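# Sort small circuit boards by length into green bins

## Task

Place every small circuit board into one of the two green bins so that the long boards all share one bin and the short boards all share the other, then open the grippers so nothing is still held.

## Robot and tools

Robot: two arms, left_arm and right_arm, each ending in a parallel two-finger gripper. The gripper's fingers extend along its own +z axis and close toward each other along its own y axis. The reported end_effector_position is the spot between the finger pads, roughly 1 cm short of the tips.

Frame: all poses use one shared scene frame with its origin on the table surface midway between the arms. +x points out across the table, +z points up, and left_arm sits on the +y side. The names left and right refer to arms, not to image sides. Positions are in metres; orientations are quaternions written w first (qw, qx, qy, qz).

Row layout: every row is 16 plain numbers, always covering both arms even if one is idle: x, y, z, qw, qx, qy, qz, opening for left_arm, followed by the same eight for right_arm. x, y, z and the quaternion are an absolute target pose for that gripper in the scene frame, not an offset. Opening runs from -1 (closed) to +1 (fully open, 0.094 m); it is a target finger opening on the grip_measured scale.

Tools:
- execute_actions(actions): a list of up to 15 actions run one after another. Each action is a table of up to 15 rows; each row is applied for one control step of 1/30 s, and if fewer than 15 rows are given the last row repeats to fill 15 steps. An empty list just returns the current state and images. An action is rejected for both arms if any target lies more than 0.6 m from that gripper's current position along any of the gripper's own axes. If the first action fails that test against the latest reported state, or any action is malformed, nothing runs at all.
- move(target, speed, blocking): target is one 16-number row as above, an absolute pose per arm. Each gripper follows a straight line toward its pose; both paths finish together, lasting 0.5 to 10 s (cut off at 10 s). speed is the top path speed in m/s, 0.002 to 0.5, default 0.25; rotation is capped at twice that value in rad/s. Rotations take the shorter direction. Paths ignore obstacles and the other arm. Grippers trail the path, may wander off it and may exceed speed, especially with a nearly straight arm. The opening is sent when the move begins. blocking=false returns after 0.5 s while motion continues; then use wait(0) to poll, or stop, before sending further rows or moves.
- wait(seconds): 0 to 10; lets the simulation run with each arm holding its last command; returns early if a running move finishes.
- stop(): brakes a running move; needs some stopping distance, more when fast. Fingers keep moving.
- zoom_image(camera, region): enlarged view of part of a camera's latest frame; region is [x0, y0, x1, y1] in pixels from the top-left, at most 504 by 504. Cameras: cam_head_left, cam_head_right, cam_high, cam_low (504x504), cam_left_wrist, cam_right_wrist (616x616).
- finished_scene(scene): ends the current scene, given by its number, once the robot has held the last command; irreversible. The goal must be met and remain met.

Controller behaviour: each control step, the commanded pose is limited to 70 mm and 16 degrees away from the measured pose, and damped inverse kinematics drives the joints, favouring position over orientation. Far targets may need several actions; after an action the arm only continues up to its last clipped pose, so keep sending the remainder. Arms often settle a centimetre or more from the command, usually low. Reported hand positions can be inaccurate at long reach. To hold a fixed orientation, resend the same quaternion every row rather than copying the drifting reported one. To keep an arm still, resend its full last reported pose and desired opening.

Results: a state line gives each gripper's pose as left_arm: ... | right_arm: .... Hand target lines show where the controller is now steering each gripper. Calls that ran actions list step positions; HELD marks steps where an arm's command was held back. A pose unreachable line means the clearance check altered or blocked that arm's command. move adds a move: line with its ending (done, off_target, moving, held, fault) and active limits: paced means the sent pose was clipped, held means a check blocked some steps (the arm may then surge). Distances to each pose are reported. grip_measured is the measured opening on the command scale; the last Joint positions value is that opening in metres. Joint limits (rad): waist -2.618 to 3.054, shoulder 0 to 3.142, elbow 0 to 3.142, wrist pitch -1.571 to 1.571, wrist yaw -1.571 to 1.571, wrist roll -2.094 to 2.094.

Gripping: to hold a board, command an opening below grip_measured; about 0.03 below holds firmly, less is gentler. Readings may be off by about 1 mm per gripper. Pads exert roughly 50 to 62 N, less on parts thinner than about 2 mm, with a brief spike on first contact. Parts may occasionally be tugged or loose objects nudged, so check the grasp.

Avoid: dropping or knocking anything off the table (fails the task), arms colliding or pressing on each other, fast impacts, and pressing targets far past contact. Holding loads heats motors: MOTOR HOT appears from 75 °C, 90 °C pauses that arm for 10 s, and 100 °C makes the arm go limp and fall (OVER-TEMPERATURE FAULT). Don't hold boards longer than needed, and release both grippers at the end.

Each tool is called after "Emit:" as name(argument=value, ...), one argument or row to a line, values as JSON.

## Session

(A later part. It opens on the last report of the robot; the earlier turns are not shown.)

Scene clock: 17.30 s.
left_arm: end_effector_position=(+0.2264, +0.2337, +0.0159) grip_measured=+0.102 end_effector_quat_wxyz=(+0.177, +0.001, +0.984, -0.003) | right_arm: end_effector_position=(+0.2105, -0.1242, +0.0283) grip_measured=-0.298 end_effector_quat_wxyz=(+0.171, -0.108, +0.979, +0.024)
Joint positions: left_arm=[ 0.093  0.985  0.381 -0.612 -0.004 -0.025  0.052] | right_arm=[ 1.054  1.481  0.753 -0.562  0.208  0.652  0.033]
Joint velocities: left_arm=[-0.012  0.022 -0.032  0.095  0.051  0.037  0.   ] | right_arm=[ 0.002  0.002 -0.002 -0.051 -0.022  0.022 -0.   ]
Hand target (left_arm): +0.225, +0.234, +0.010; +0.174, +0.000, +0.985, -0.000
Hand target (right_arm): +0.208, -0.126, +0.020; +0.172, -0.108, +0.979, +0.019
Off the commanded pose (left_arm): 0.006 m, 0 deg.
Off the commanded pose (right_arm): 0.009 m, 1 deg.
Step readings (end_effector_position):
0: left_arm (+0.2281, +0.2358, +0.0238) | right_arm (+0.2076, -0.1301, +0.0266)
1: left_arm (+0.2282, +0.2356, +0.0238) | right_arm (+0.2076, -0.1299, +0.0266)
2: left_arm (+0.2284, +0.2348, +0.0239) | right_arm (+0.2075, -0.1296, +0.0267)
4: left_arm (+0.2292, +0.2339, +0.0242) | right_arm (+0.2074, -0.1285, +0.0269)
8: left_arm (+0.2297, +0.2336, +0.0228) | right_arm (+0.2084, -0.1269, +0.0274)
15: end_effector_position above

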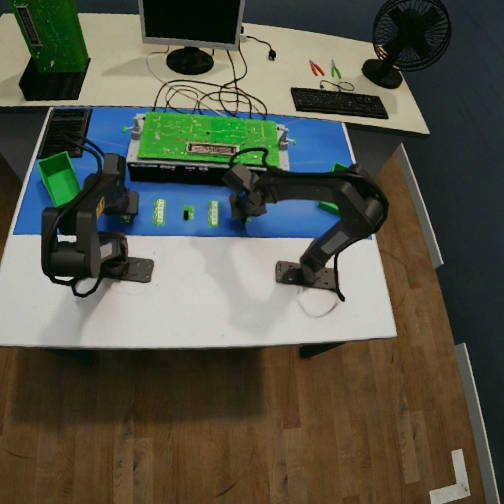

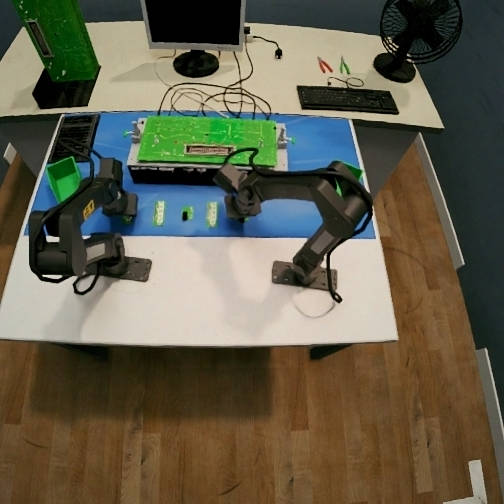

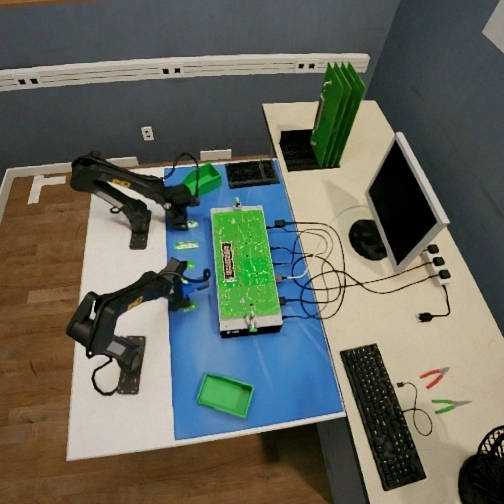

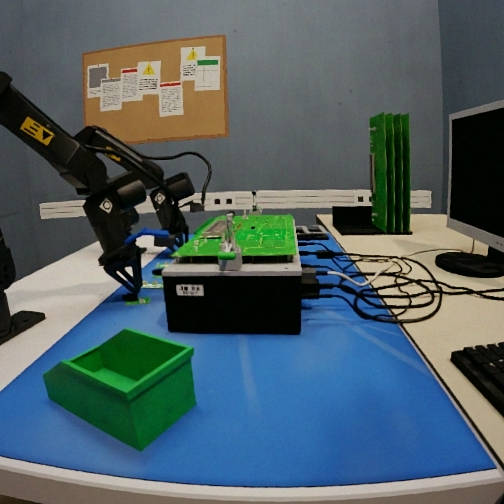

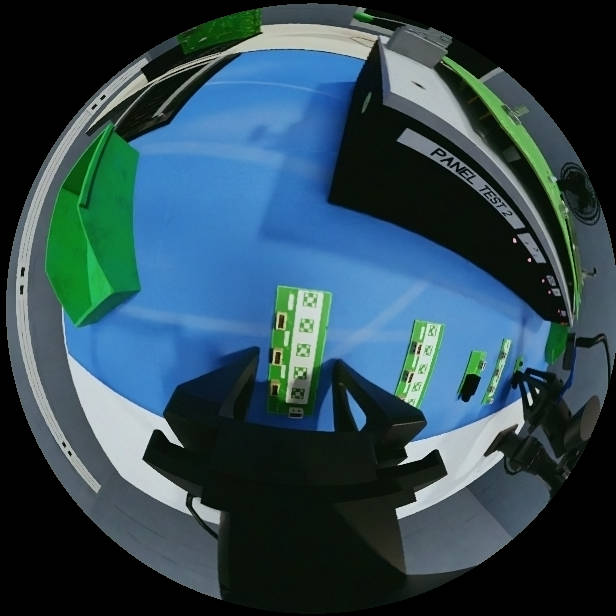

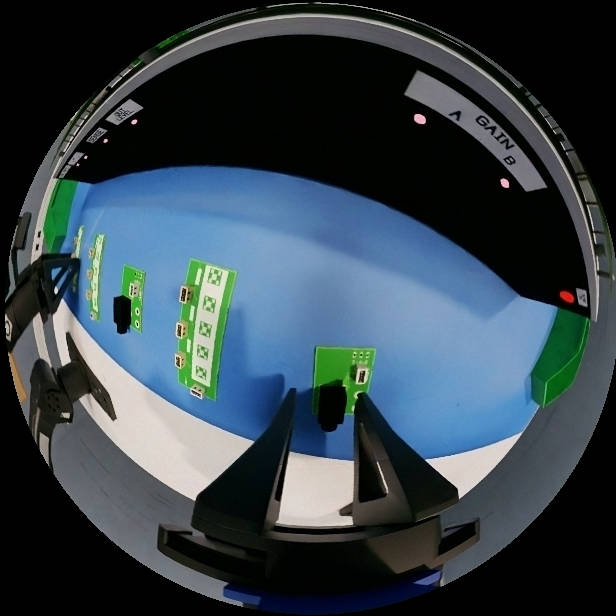

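Emit:
move(
  target=[0.225,0.2335,0.006,0.1736,0,0.9848,0,0.1, 0.199,-0.130,0.019,0.1726,-0.1081,0.9789,0.019,-0.3],
  speed=0.03,
)

Emit:
zoom_image(
  camera="cam_low",
  region=[100, 240, 180, 320],
)

Emit:
zoom_image(
  camera="cam_right_wrist",
  region=[240, 320, 420, 470],
)

Emit:
zoom_image(
  camera="cam_left_wrist",
  region=[210, 270, 390, 430],
)

Scene clock: 18.70 s.
left_arm: end_effector_position=(+0.2266, +0.2337, +0.0153) grip_measured=+0.102 end_effector_quat_wxyz=(+0.178, -0.000, +0.984, -0.003) | right_arm: end_effector_position=(+0.1978, -0.1318, +0.0161) grip_measured=-0.298 end_effector_quat_wxyz=(+0.158, -0.111, +0.981, +0.014)
Joint positions: left_arm=[ 0.093  0.986  0.378 -0.606 -0.005 -0.028  0.052] | right_arm=[ 1.073  1.481  0.709 -0.556  0.207  0.669  0.033]
Joint velocities: left_arm=[-0.022  0.017  0.022  0.037 -0.007 -0.007 -0.001] | right_arm=[ 0.017 -0.012  0.002  0.022  0.037  0.007  0.   ]
Hand target (left_arm): +0.224, +0.234, +0.007; +0.174, -0.000, +0.985, -0.000
Hand target (right_arm): +0.199, -0.130, +0.019; +0.172, -0.108, +0.979, +0.019
Off the commanded pose (left_arm): 0.009 m, 1 deg.
Off the commanded pose (right_arm): 0.004 m, 2 deg.
move: done

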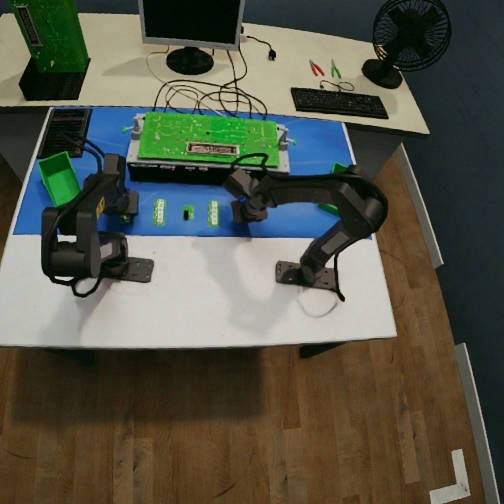

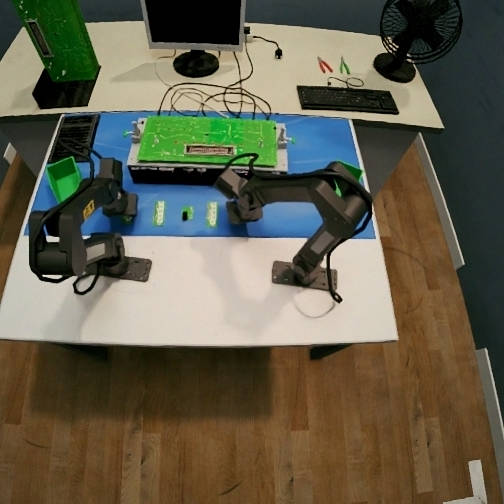

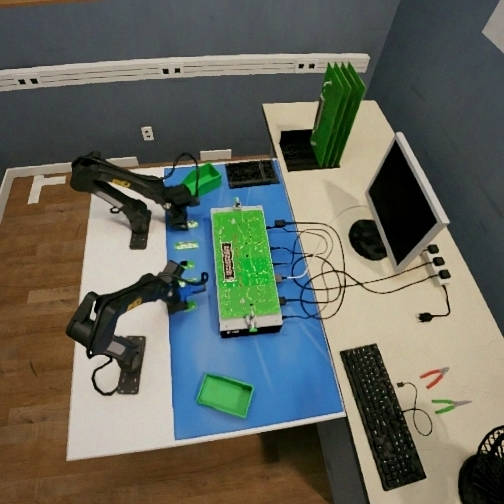

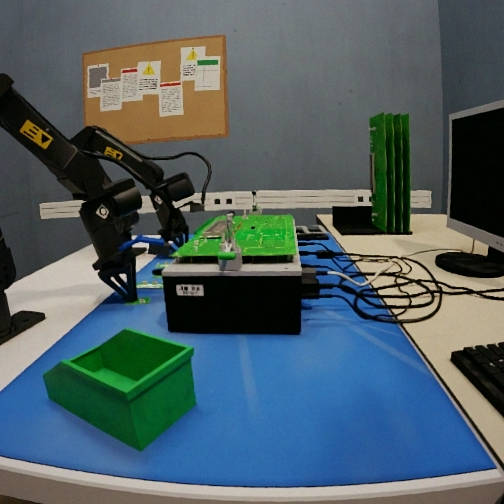

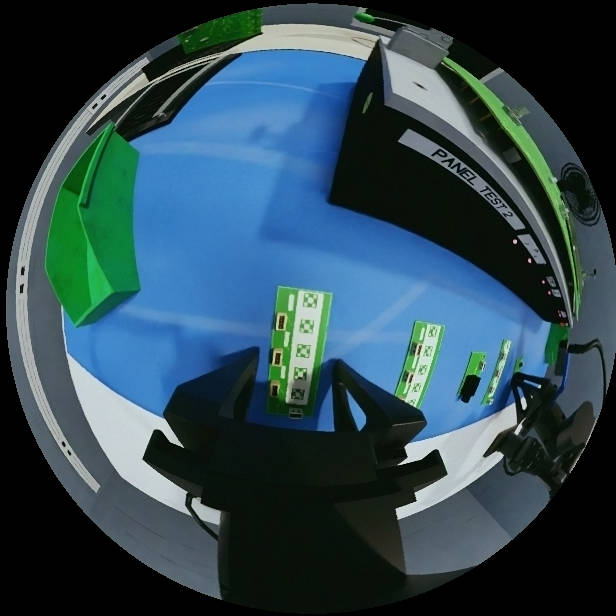

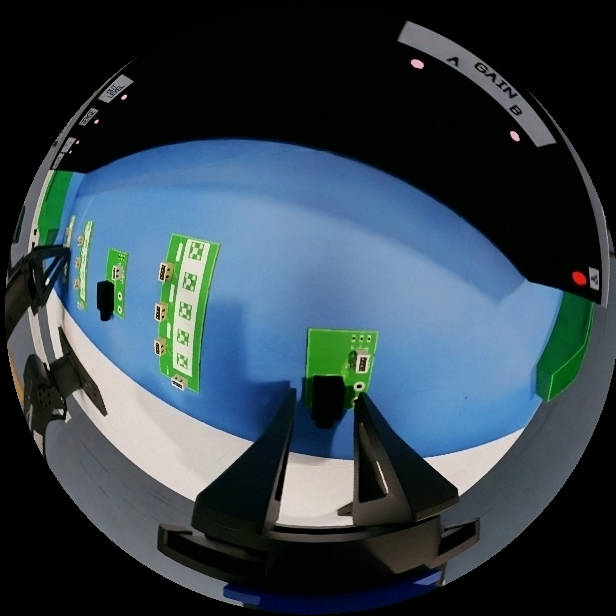

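Region (100, 240, 180, 320) of cam_low's 504x504 image, scaled by 6.300, with more detail than that image has.

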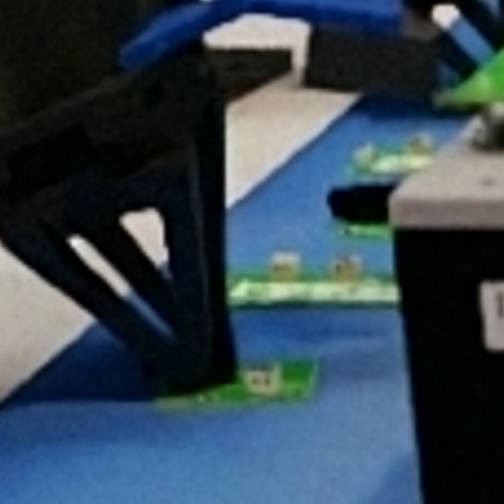

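Region (240, 320, 420, 470) of cam_right_wrist's 616x616 image, scaled by 2.800, with more detail than that image has.

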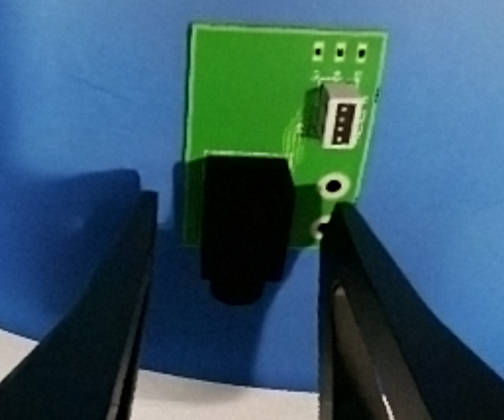

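Region (210, 270, 390, 430) of cam_left_wrist's 616x616 image, scaled by 2.800, with more detail than that image has.

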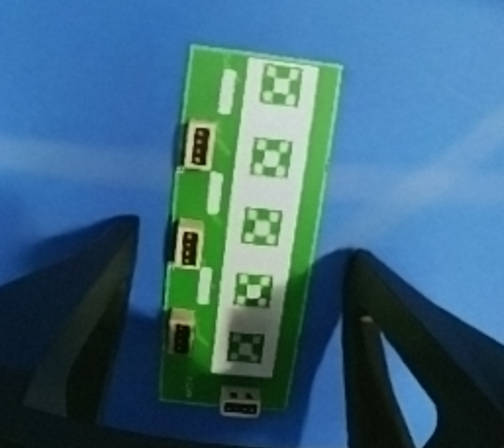

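Emit:
move(
  target=[0.225,0.2335,0.008,0.1736,0,0.9848,0,-0.3, 0.199,-0.130,0.019,0.1726,-0.1081,0.9789,0.019,-0.7],
  speed=0.03,
)

Emit:
zoom_image(
  camera="cam_right_wrist",
  region=[240, 320, 420, 470],
)

Emit:
zoom_image(
  camera="cam_left_wrist",
  region=[210, 270, 390, 430],
)

Scene clock: 19.97 s.
left_arm: end_effector_position=(+0.2276, +0.2355, +0.0157) grip_measured=-0.297 end_effector_quat_wxyz=(+0.180, -0.002, +0.984, +0.002) | right_arm: end_effector_position=(+0.1978, -0.1318, +0.0161) grip_measured=-0.688 end_effector_quat_wxyz=(+0.158, -0.109, +0.981, +0.014)
Joint positions: left_arm=[ 0.093  0.986  0.378 -0.602 -0.014 -0.028  0.033] | right_arm=[ 1.073  1.481  0.709 -0.556  0.207  0.672  0.015]
Joint velocities: left_arm=[ 0.012 -0.002  0.017 -0.022  0.022  0.007 -0.001] | right_arm=[-0.012 -0.012  0.002  0.022 -0.007  0.007 -0.   ]
Hand target (left_arm): +0.225, +0.234, +0.008; +0.174, +0.000, +0.985, -0.000
Hand target (right_arm): +0.199, -0.130, +0.019; +0.172, -0.108, +0.979, +0.019
Off the commanded pose (left_arm): 0.008 m, 1 deg.
Off the commanded pose (right_arm): 0.004 m, 2 deg.
move: done

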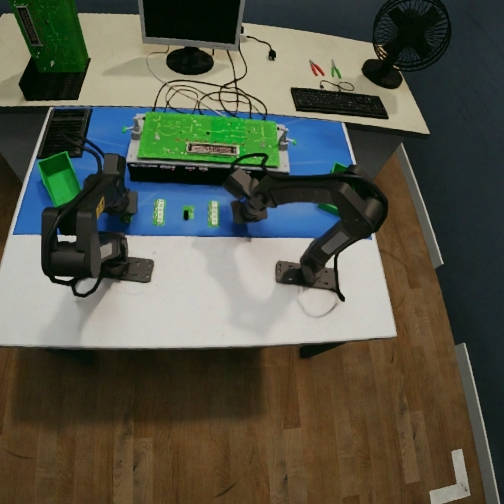

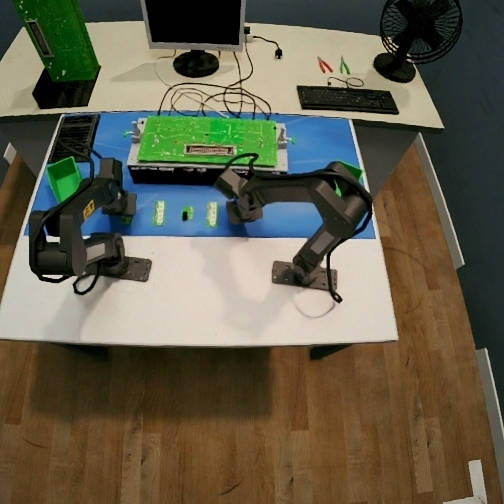

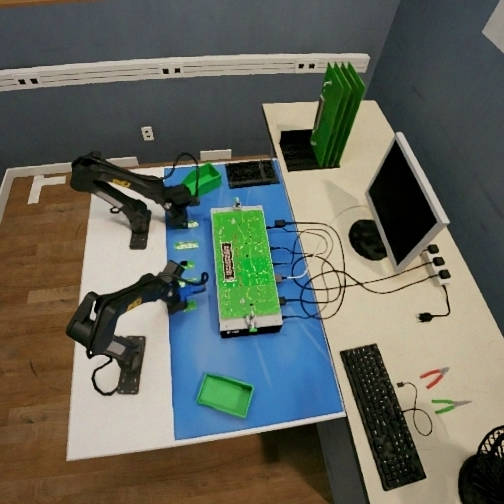

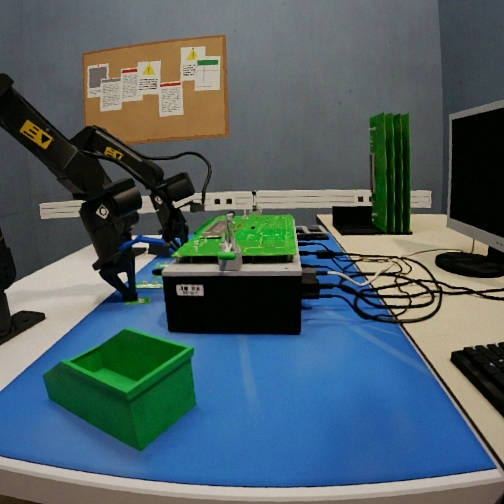

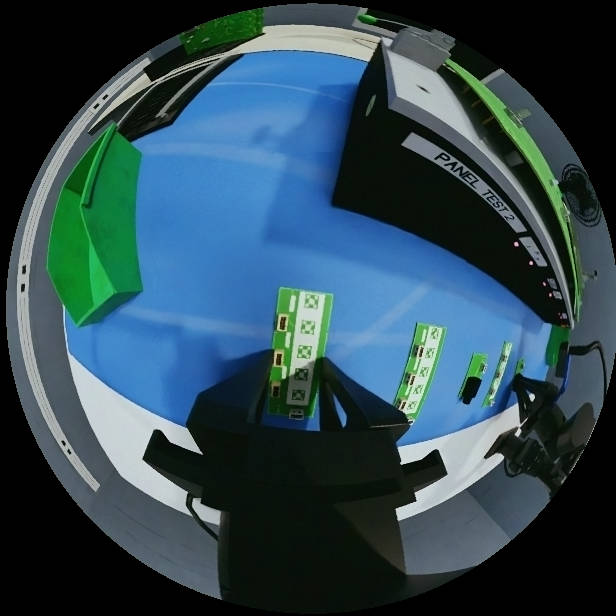

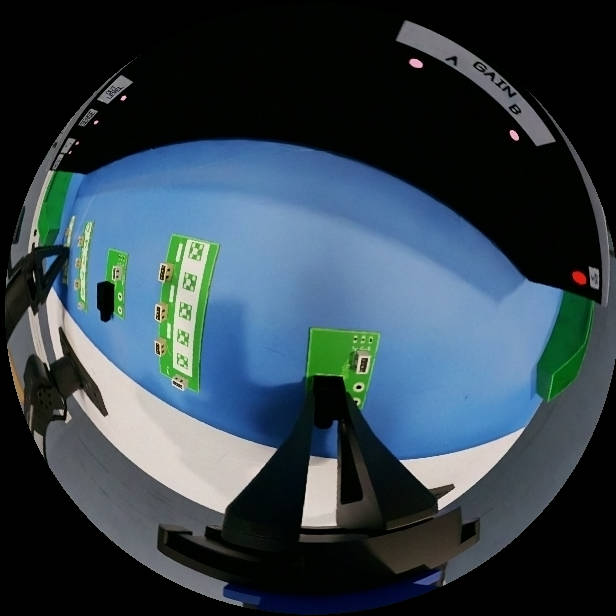

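Region (240, 320, 420, 470) of cam_right_wrist's 616x616 image, scaled by 2.800, with more detail than that image has.

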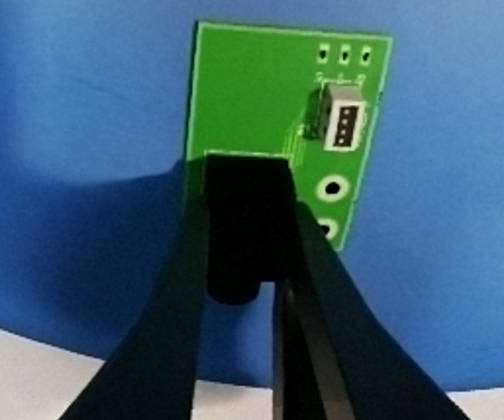

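Region (210, 270, 390, 430) of cam_left_wrist's 616x616 image, scaled by 2.800, with more detail than that image has.

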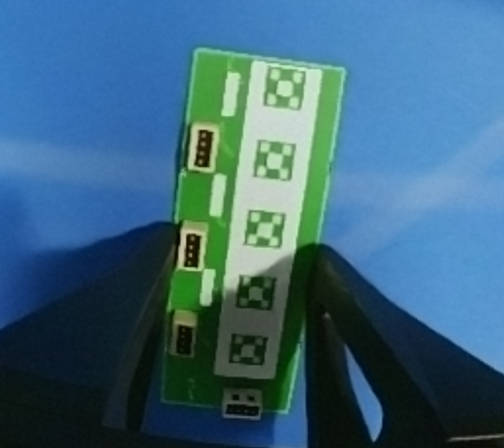

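Right contacts at -0.688. Left just about touching. Close more.

Emit:
move(
  target=[0.225,0.2345,0.008,0.1736,0,0.9848,0,-0.345, 0.199,-0.130,0.019,0.1726,-0.1081,0.9789,0.019,-0.72],
  speed=0.03,
)

Emit:
zoom_image(
  camera="cam_left_wrist",
  region=[210, 270, 390, 430],
)

Scene clock: 21.10 s.
left_arm: end_effector_position=(+0.2279, +0.2355, +0.0158) grip_measured=-0.339 end_effector_quat_wxyz=(+0.180, -0.002, +0.984, +0.002) | right_arm: end_effector_position=(+0.1977, -0.1318, +0.0161) grip_measured=-0.703 end_effector_quat_wxyz=(+0.158, -0.109, +0.981, +0.014)
Joint positions: left_arm=[ 0.093  0.986  0.378 -0.601 -0.014 -0.028  0.031] | right_arm=[ 1.073  1.481  0.709 -0.556  0.207  0.672  0.014]
Joint velocities: left_arm=[-0.007 -0.027 -0.002 -0.007  0.007 -0.007 -0.001] | right_arm=[ 0.022  0.002  0.017  0.081 -0.066 -0.051 -0.   ]
Hand target (left_arm): +0.225, +0.234, +0.008; +0.174, +0.000, +0.985, -0.000
Hand target (right_arm): +0.199, -0.130, +0.019; +0.172, -0.108, +0.979, +0.019
Off the commanded pose (left_arm): 0.008 m, 1 deg.
Off the commanded pose (right_arm): 0.004 m, 2 deg.
move: done

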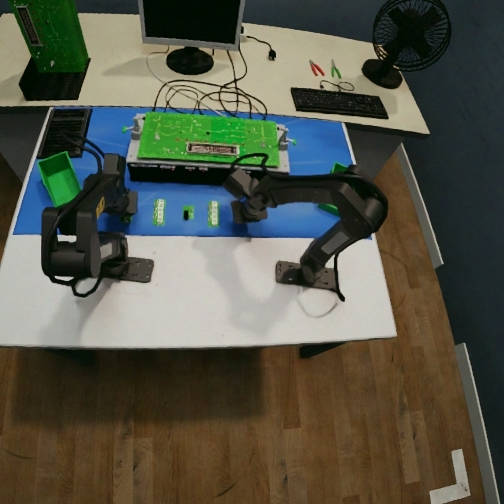

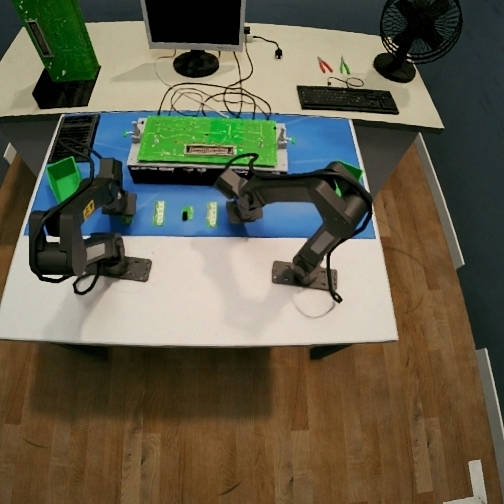

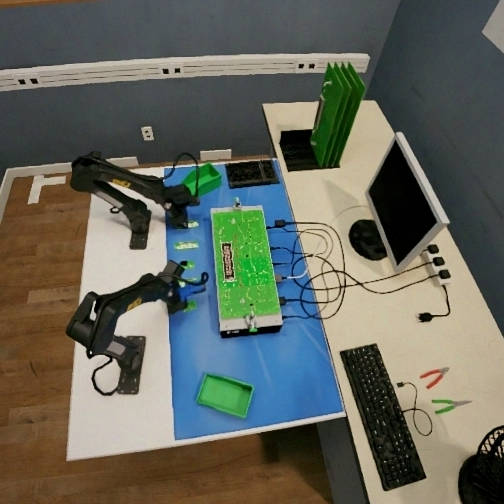

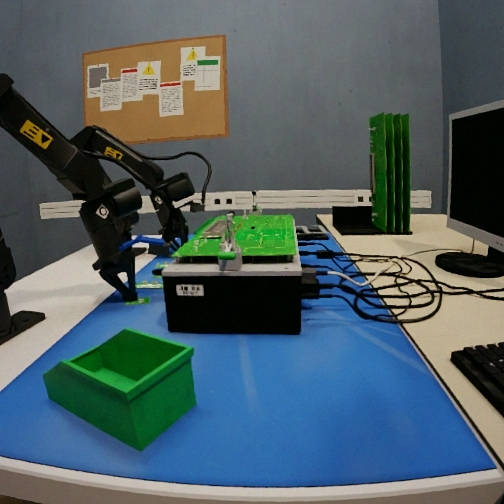

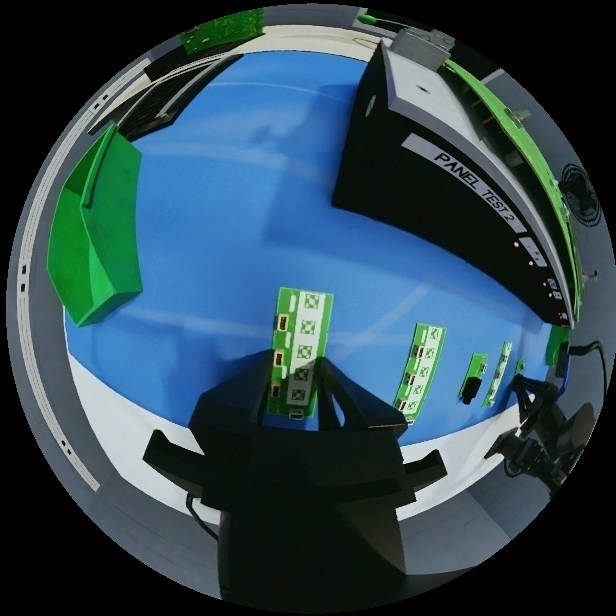

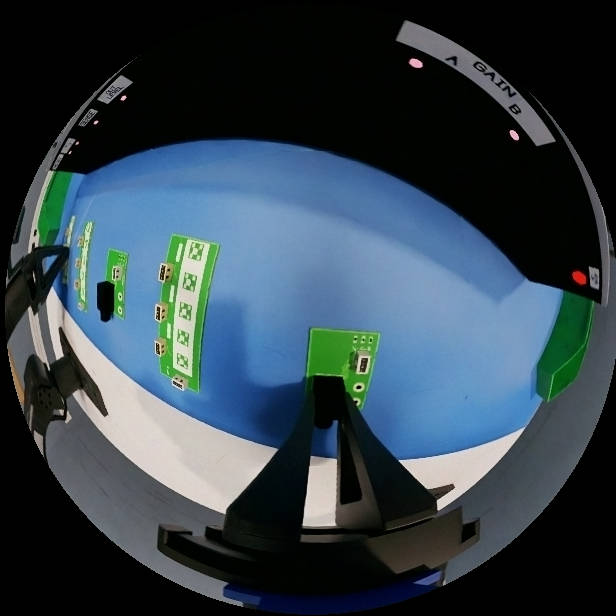

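Region (210, 270, 390, 430) of cam_left_wrist's 616x616 image, scaled by 2.800, with more detail than that image has.

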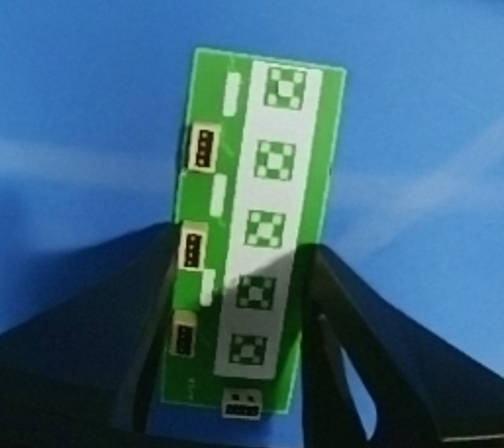

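Emit:
move(
  target=[0.225,0.2345,0.008,0.1736,0,0.9848,0,-0.39, 0.199,-0.130,0.019,0.1726,-0.1081,0.9789,0.019,-0.74],
  speed=0.03,
)

Emit:
zoom_image(
  camera="cam_left_wrist",
  region=[210, 270, 390, 430],
)

Scene clock: 22.10 s.
left_arm: end_effector_position=(+0.2286, +0.2366, +0.0161) grip_measured=-0.387 end_effector_quat_wxyz=(+0.182, -0.002, +0.983, +0.005) | right_arm: end_effector_position=(+0.1978, -0.1318, +0.0161) grip_measured=-0.712 end_effector_quat_wxyz=(+0.158, -0.109, +0.981, +0.014)
Joint positions: left_arm=[ 0.093  0.986  0.378 -0.598 -0.02  -0.028  0.029] | right_arm=[ 1.073  1.481  0.709 -0.556  0.207  0.672  0.014]
Joint velocities: left_arm=[-0.007 -0.007 -0.012 -0.066 -0.007  0.022  0.   ] | right_arm=[ 0.002 -0.007 -0.012  0.007 -0.007  0.007 -0.   ]
Hand target (left_arm): +0.225, +0.235, +0.008; +0.173, -0.000, +0.985, +0.000
Hand target (right_arm): +0.199, -0.130, +0.019; +0.172, -0.108, +0.979, +0.019
Off the commanded pose (left_arm): 0.009 m, 1 deg.
Off the commanded pose (right_arm): 0.004 m, 2 deg.
move: done

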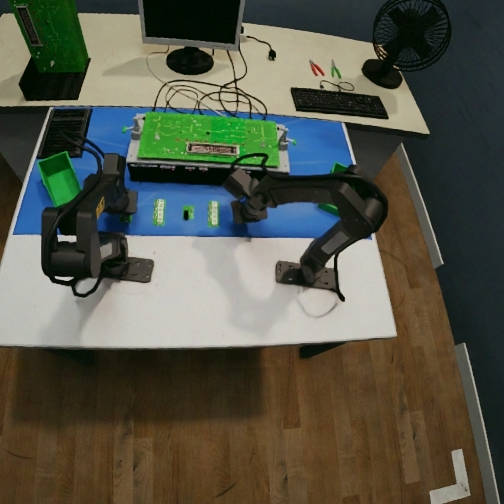

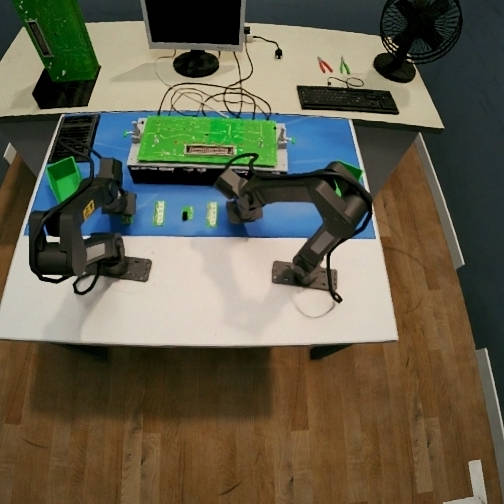

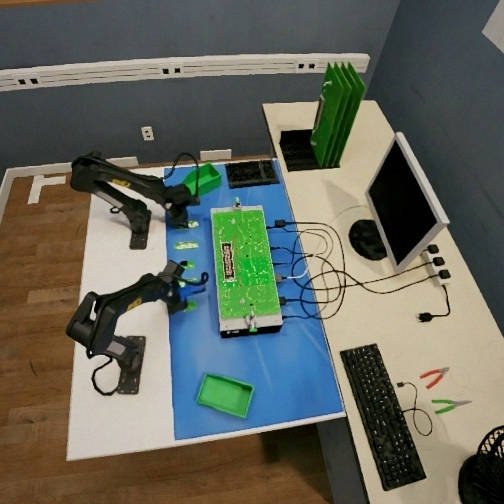

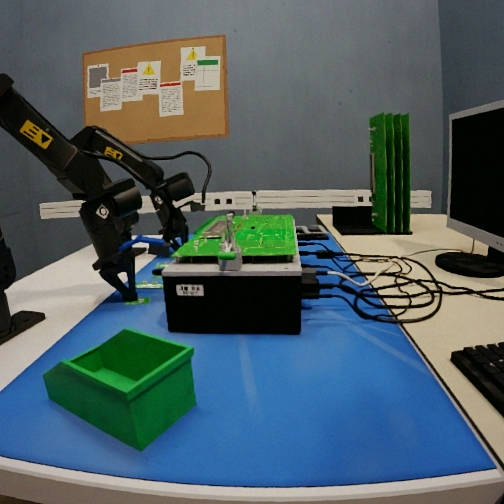

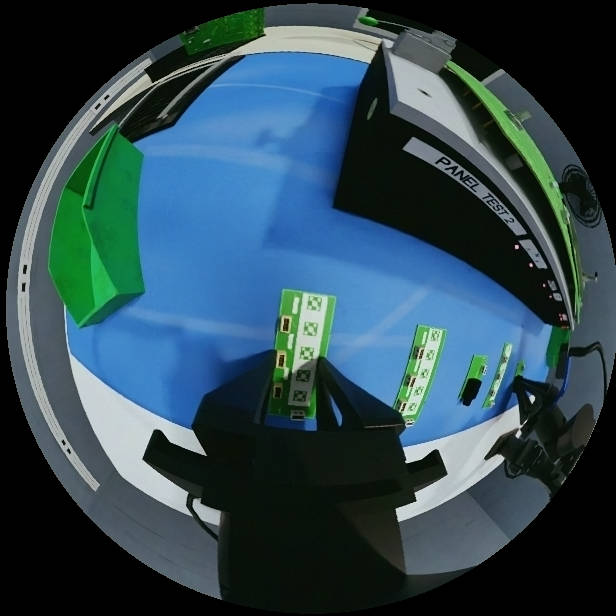

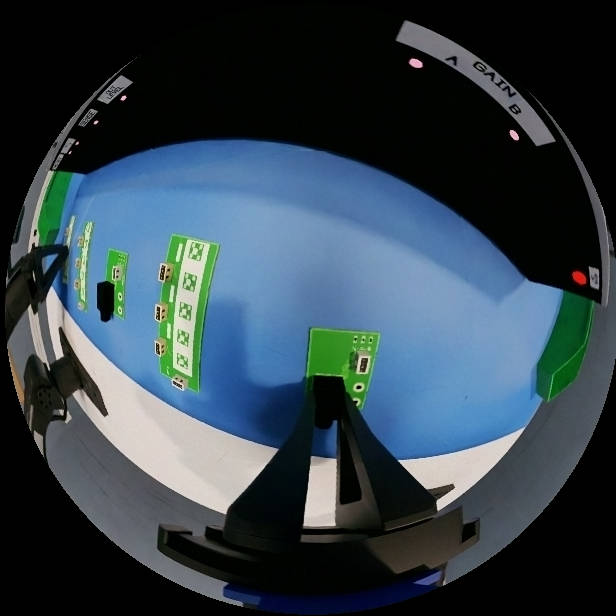

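Region (210, 270, 390, 430) of cam_left_wrist's 616x616 image, scaled by 2.800, with more detail than that image has.

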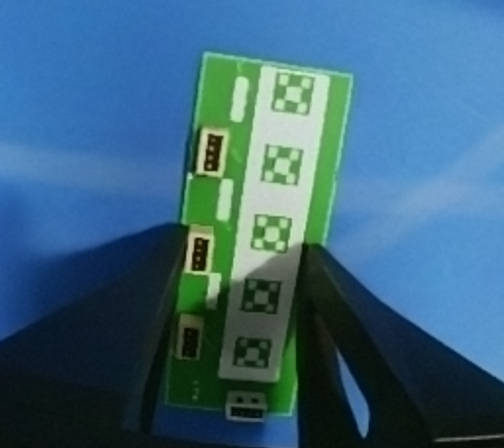

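Emit:
move(
  target=[0.225,0.247,0.011,0.1736,0,0.9848,0,-0.39, 0.197,-0.131,0.05,0.1726,-0.1081,0.9789,0.019,-0.74],
  speed=0.05,
)

Emit:
move(
  target=[0.225,0.247,0.011,0.1736,0,0.9848,0,-0.72, 0.20,-0.16,0.12,0.1726,-0.1081,0.9789,0.019,-0.74],
  speed=0.15,
)

Emit:
zoom_image(
  camera="cam_left_wrist",
  region=[210, 270, 390, 430],
)

Scene clock: 24.33 s.
left_arm: end_effector_position=(+0.2301, +0.2452, +0.0168) grip_measured=-0.388 end_effector_quat_wxyz=(+0.186, -0.000, +0.983, -0.001) | right_arm: end_effector_position=(+0.1898, -0.1402, +0.0331) grip_measured=-0.712 end_effector_quat_wxyz=(+0.149, -0.111, +0.982, +0.006)
Joint positions: left_arm=[ 0.174  0.986  0.378 -0.591  0.022  0.049  0.029] | right_arm=[ 1.079  1.418  0.737 -0.672  0.208  0.676  0.014]
Joint velocities: left_arm=[-0.007 -0.002  0.007  0.007  0.007  0.022 -0.   ] | right_arm=[ 0.002 -0.007 -0.012 -0.022 -0.022 -0.081  0.   ]
Hand target (left_arm): +0.225, +0.247, +0.011; +0.173, +0.000, +0.985, +0.000
Hand target (right_arm): +0.197, -0.131, +0.050; +0.172, -0.108, +0.979, +0.019
Off the commanded pose (left_arm): 0.008 m, 1 deg.
Off the commanded pose (right_arm): 0.021 m, 3 deg.
move: off_target (right_arm)

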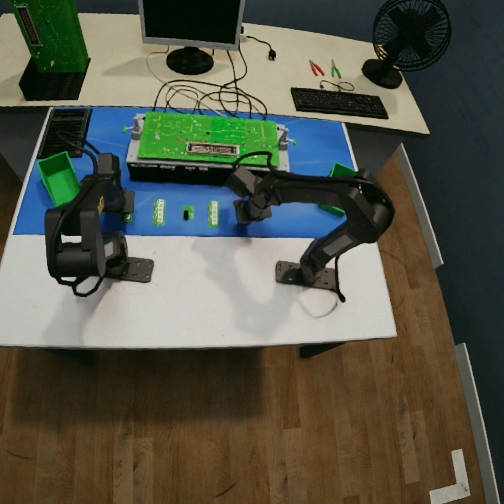

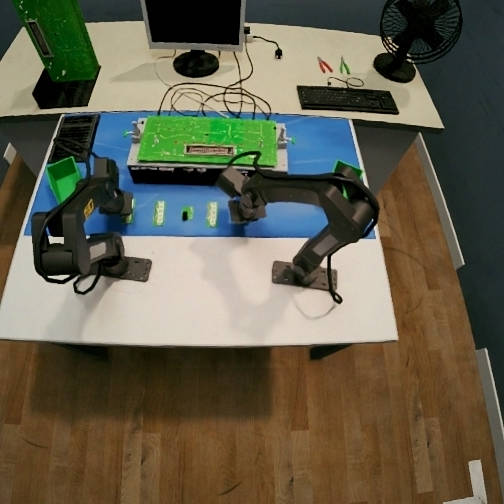

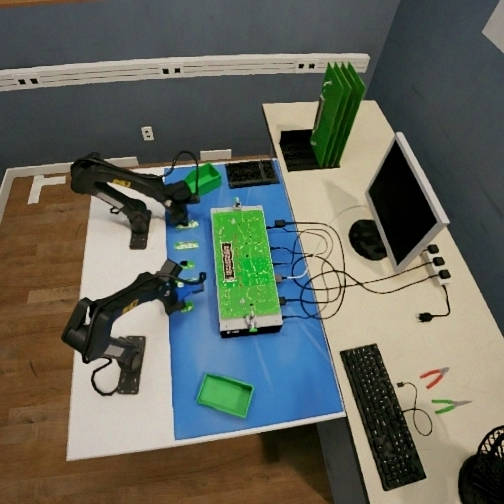

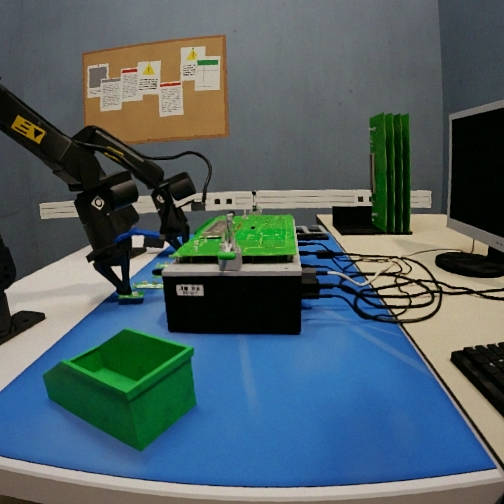

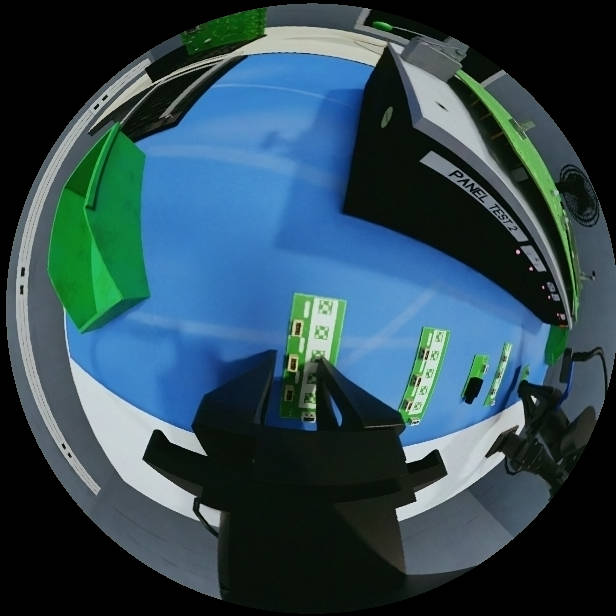

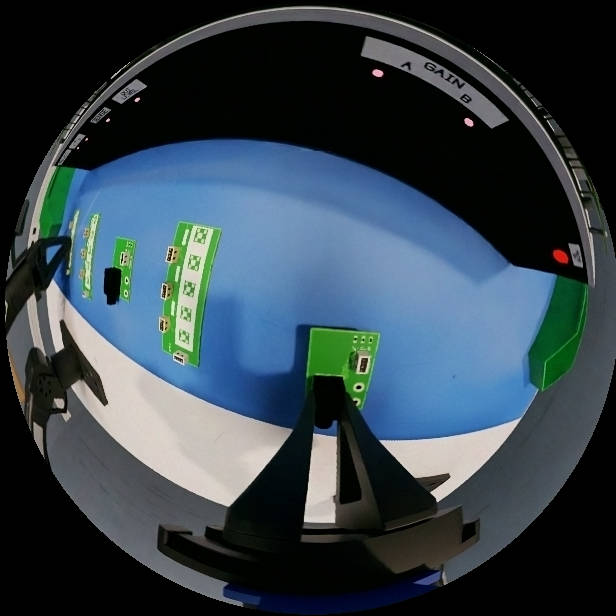

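Scene clock: 25.57 s.
left_arm: end_effector_position=(+0.2303, +0.2451, +0.0168) grip_measured=-0.718 end_effector_quat_wxyz=(+0.186, +0.001, +0.983, -0.001) | right_arm: end_effector_position=(+0.1943, -0.1618, +0.1047) grip_measured=-0.712 end_effector_quat_wxyz=(+0.155, -0.112, +0.982, +0.006)
Joint positions: left_arm=[ 0.174  0.986  0.378 -0.59   0.023  0.051  0.013] | right_arm=[ 1.005  1.262  0.912 -0.978  0.198  0.6    0.014]
Joint velocities: left_arm=[-0.017  0.002  0.017  0.022 -0.022 -0.022  0.   ] | right_arm=[-0.002 -0.017 -0.017  0.007 -0.007 -0.022 -0.   ]
Hand target (left_arm): +0.225, +0.247, +0.011; +0.173, +0.000, +0.985, +0.000
Hand target (right_arm): +0.201, -0.159, +0.120; +0.173, -0.108, +0.979, +0.019
Off the commanded pose (left_arm): 0.008 m, 1 deg.
Off the commanded pose (right_arm): 0.016 m, 3 deg.
move: off_target (right_arm)

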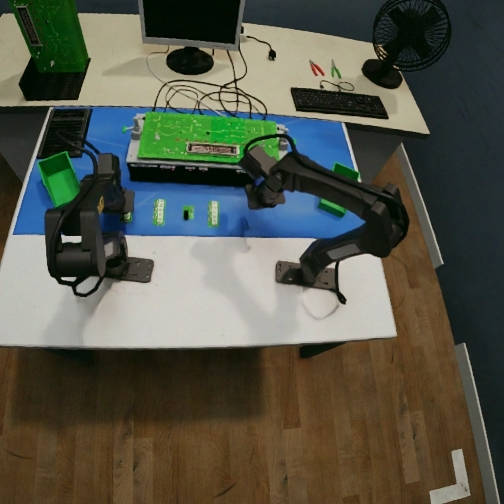

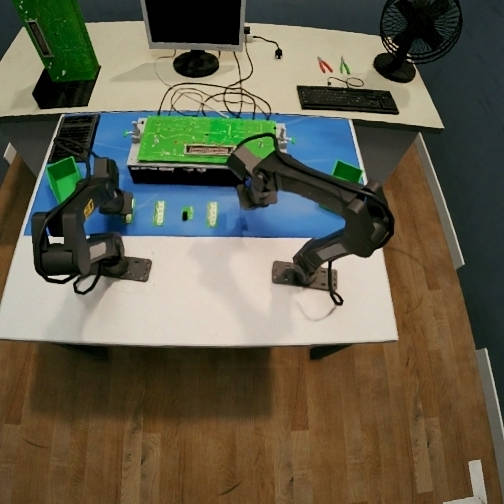

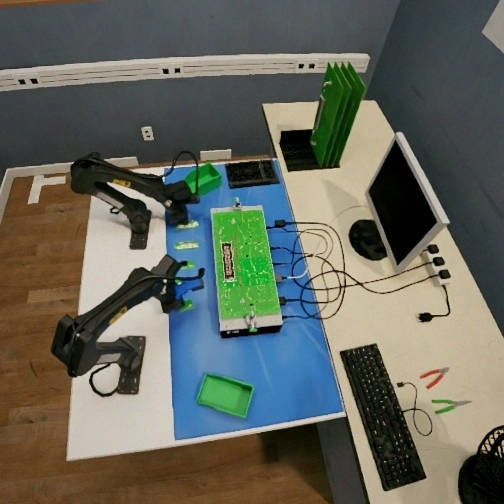

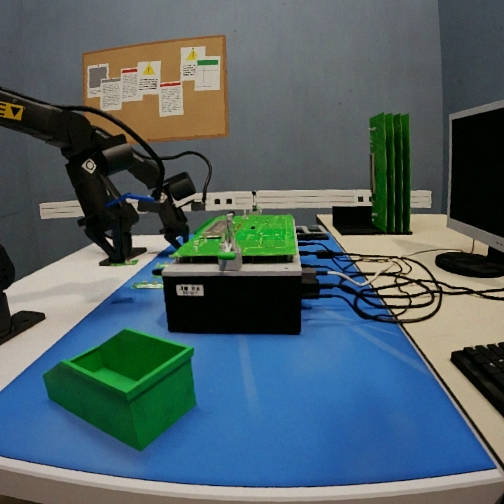

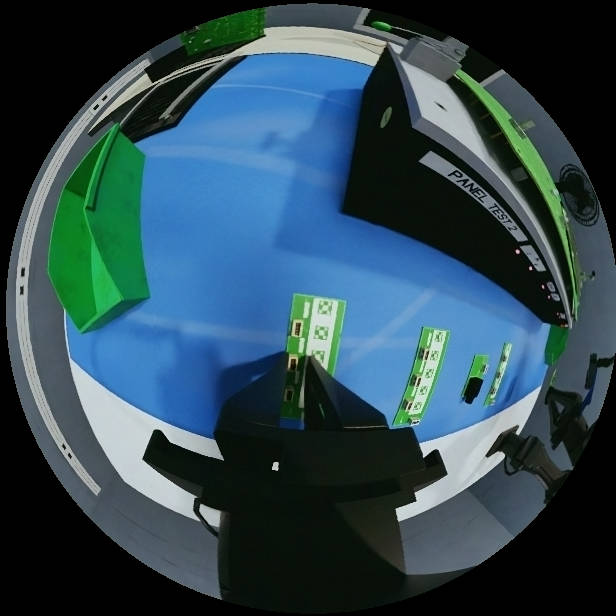

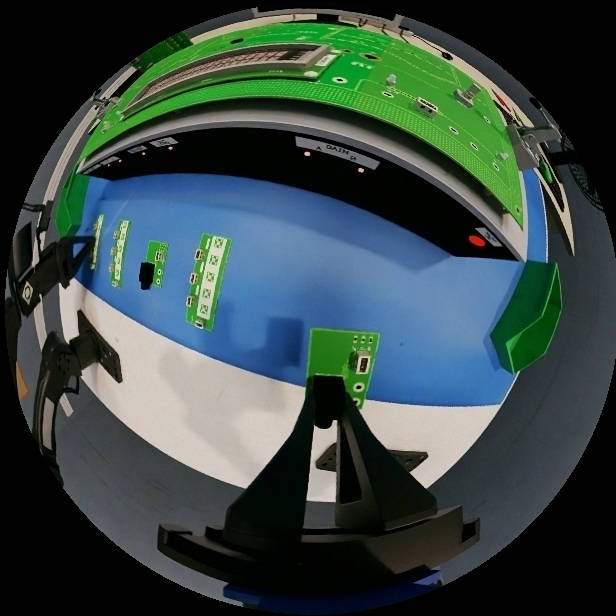

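Region (210, 270, 390, 430) of cam_left_wrist's 616x616 image, scaled by 2.800, with more detail than that image has.

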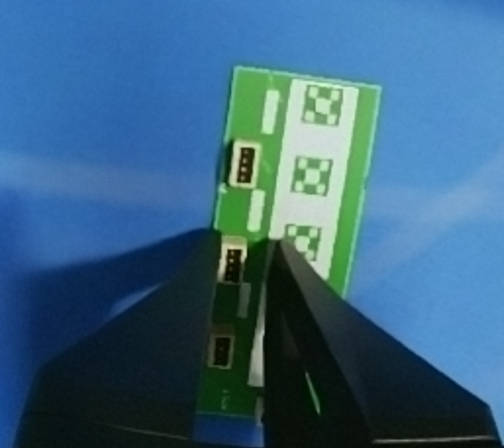

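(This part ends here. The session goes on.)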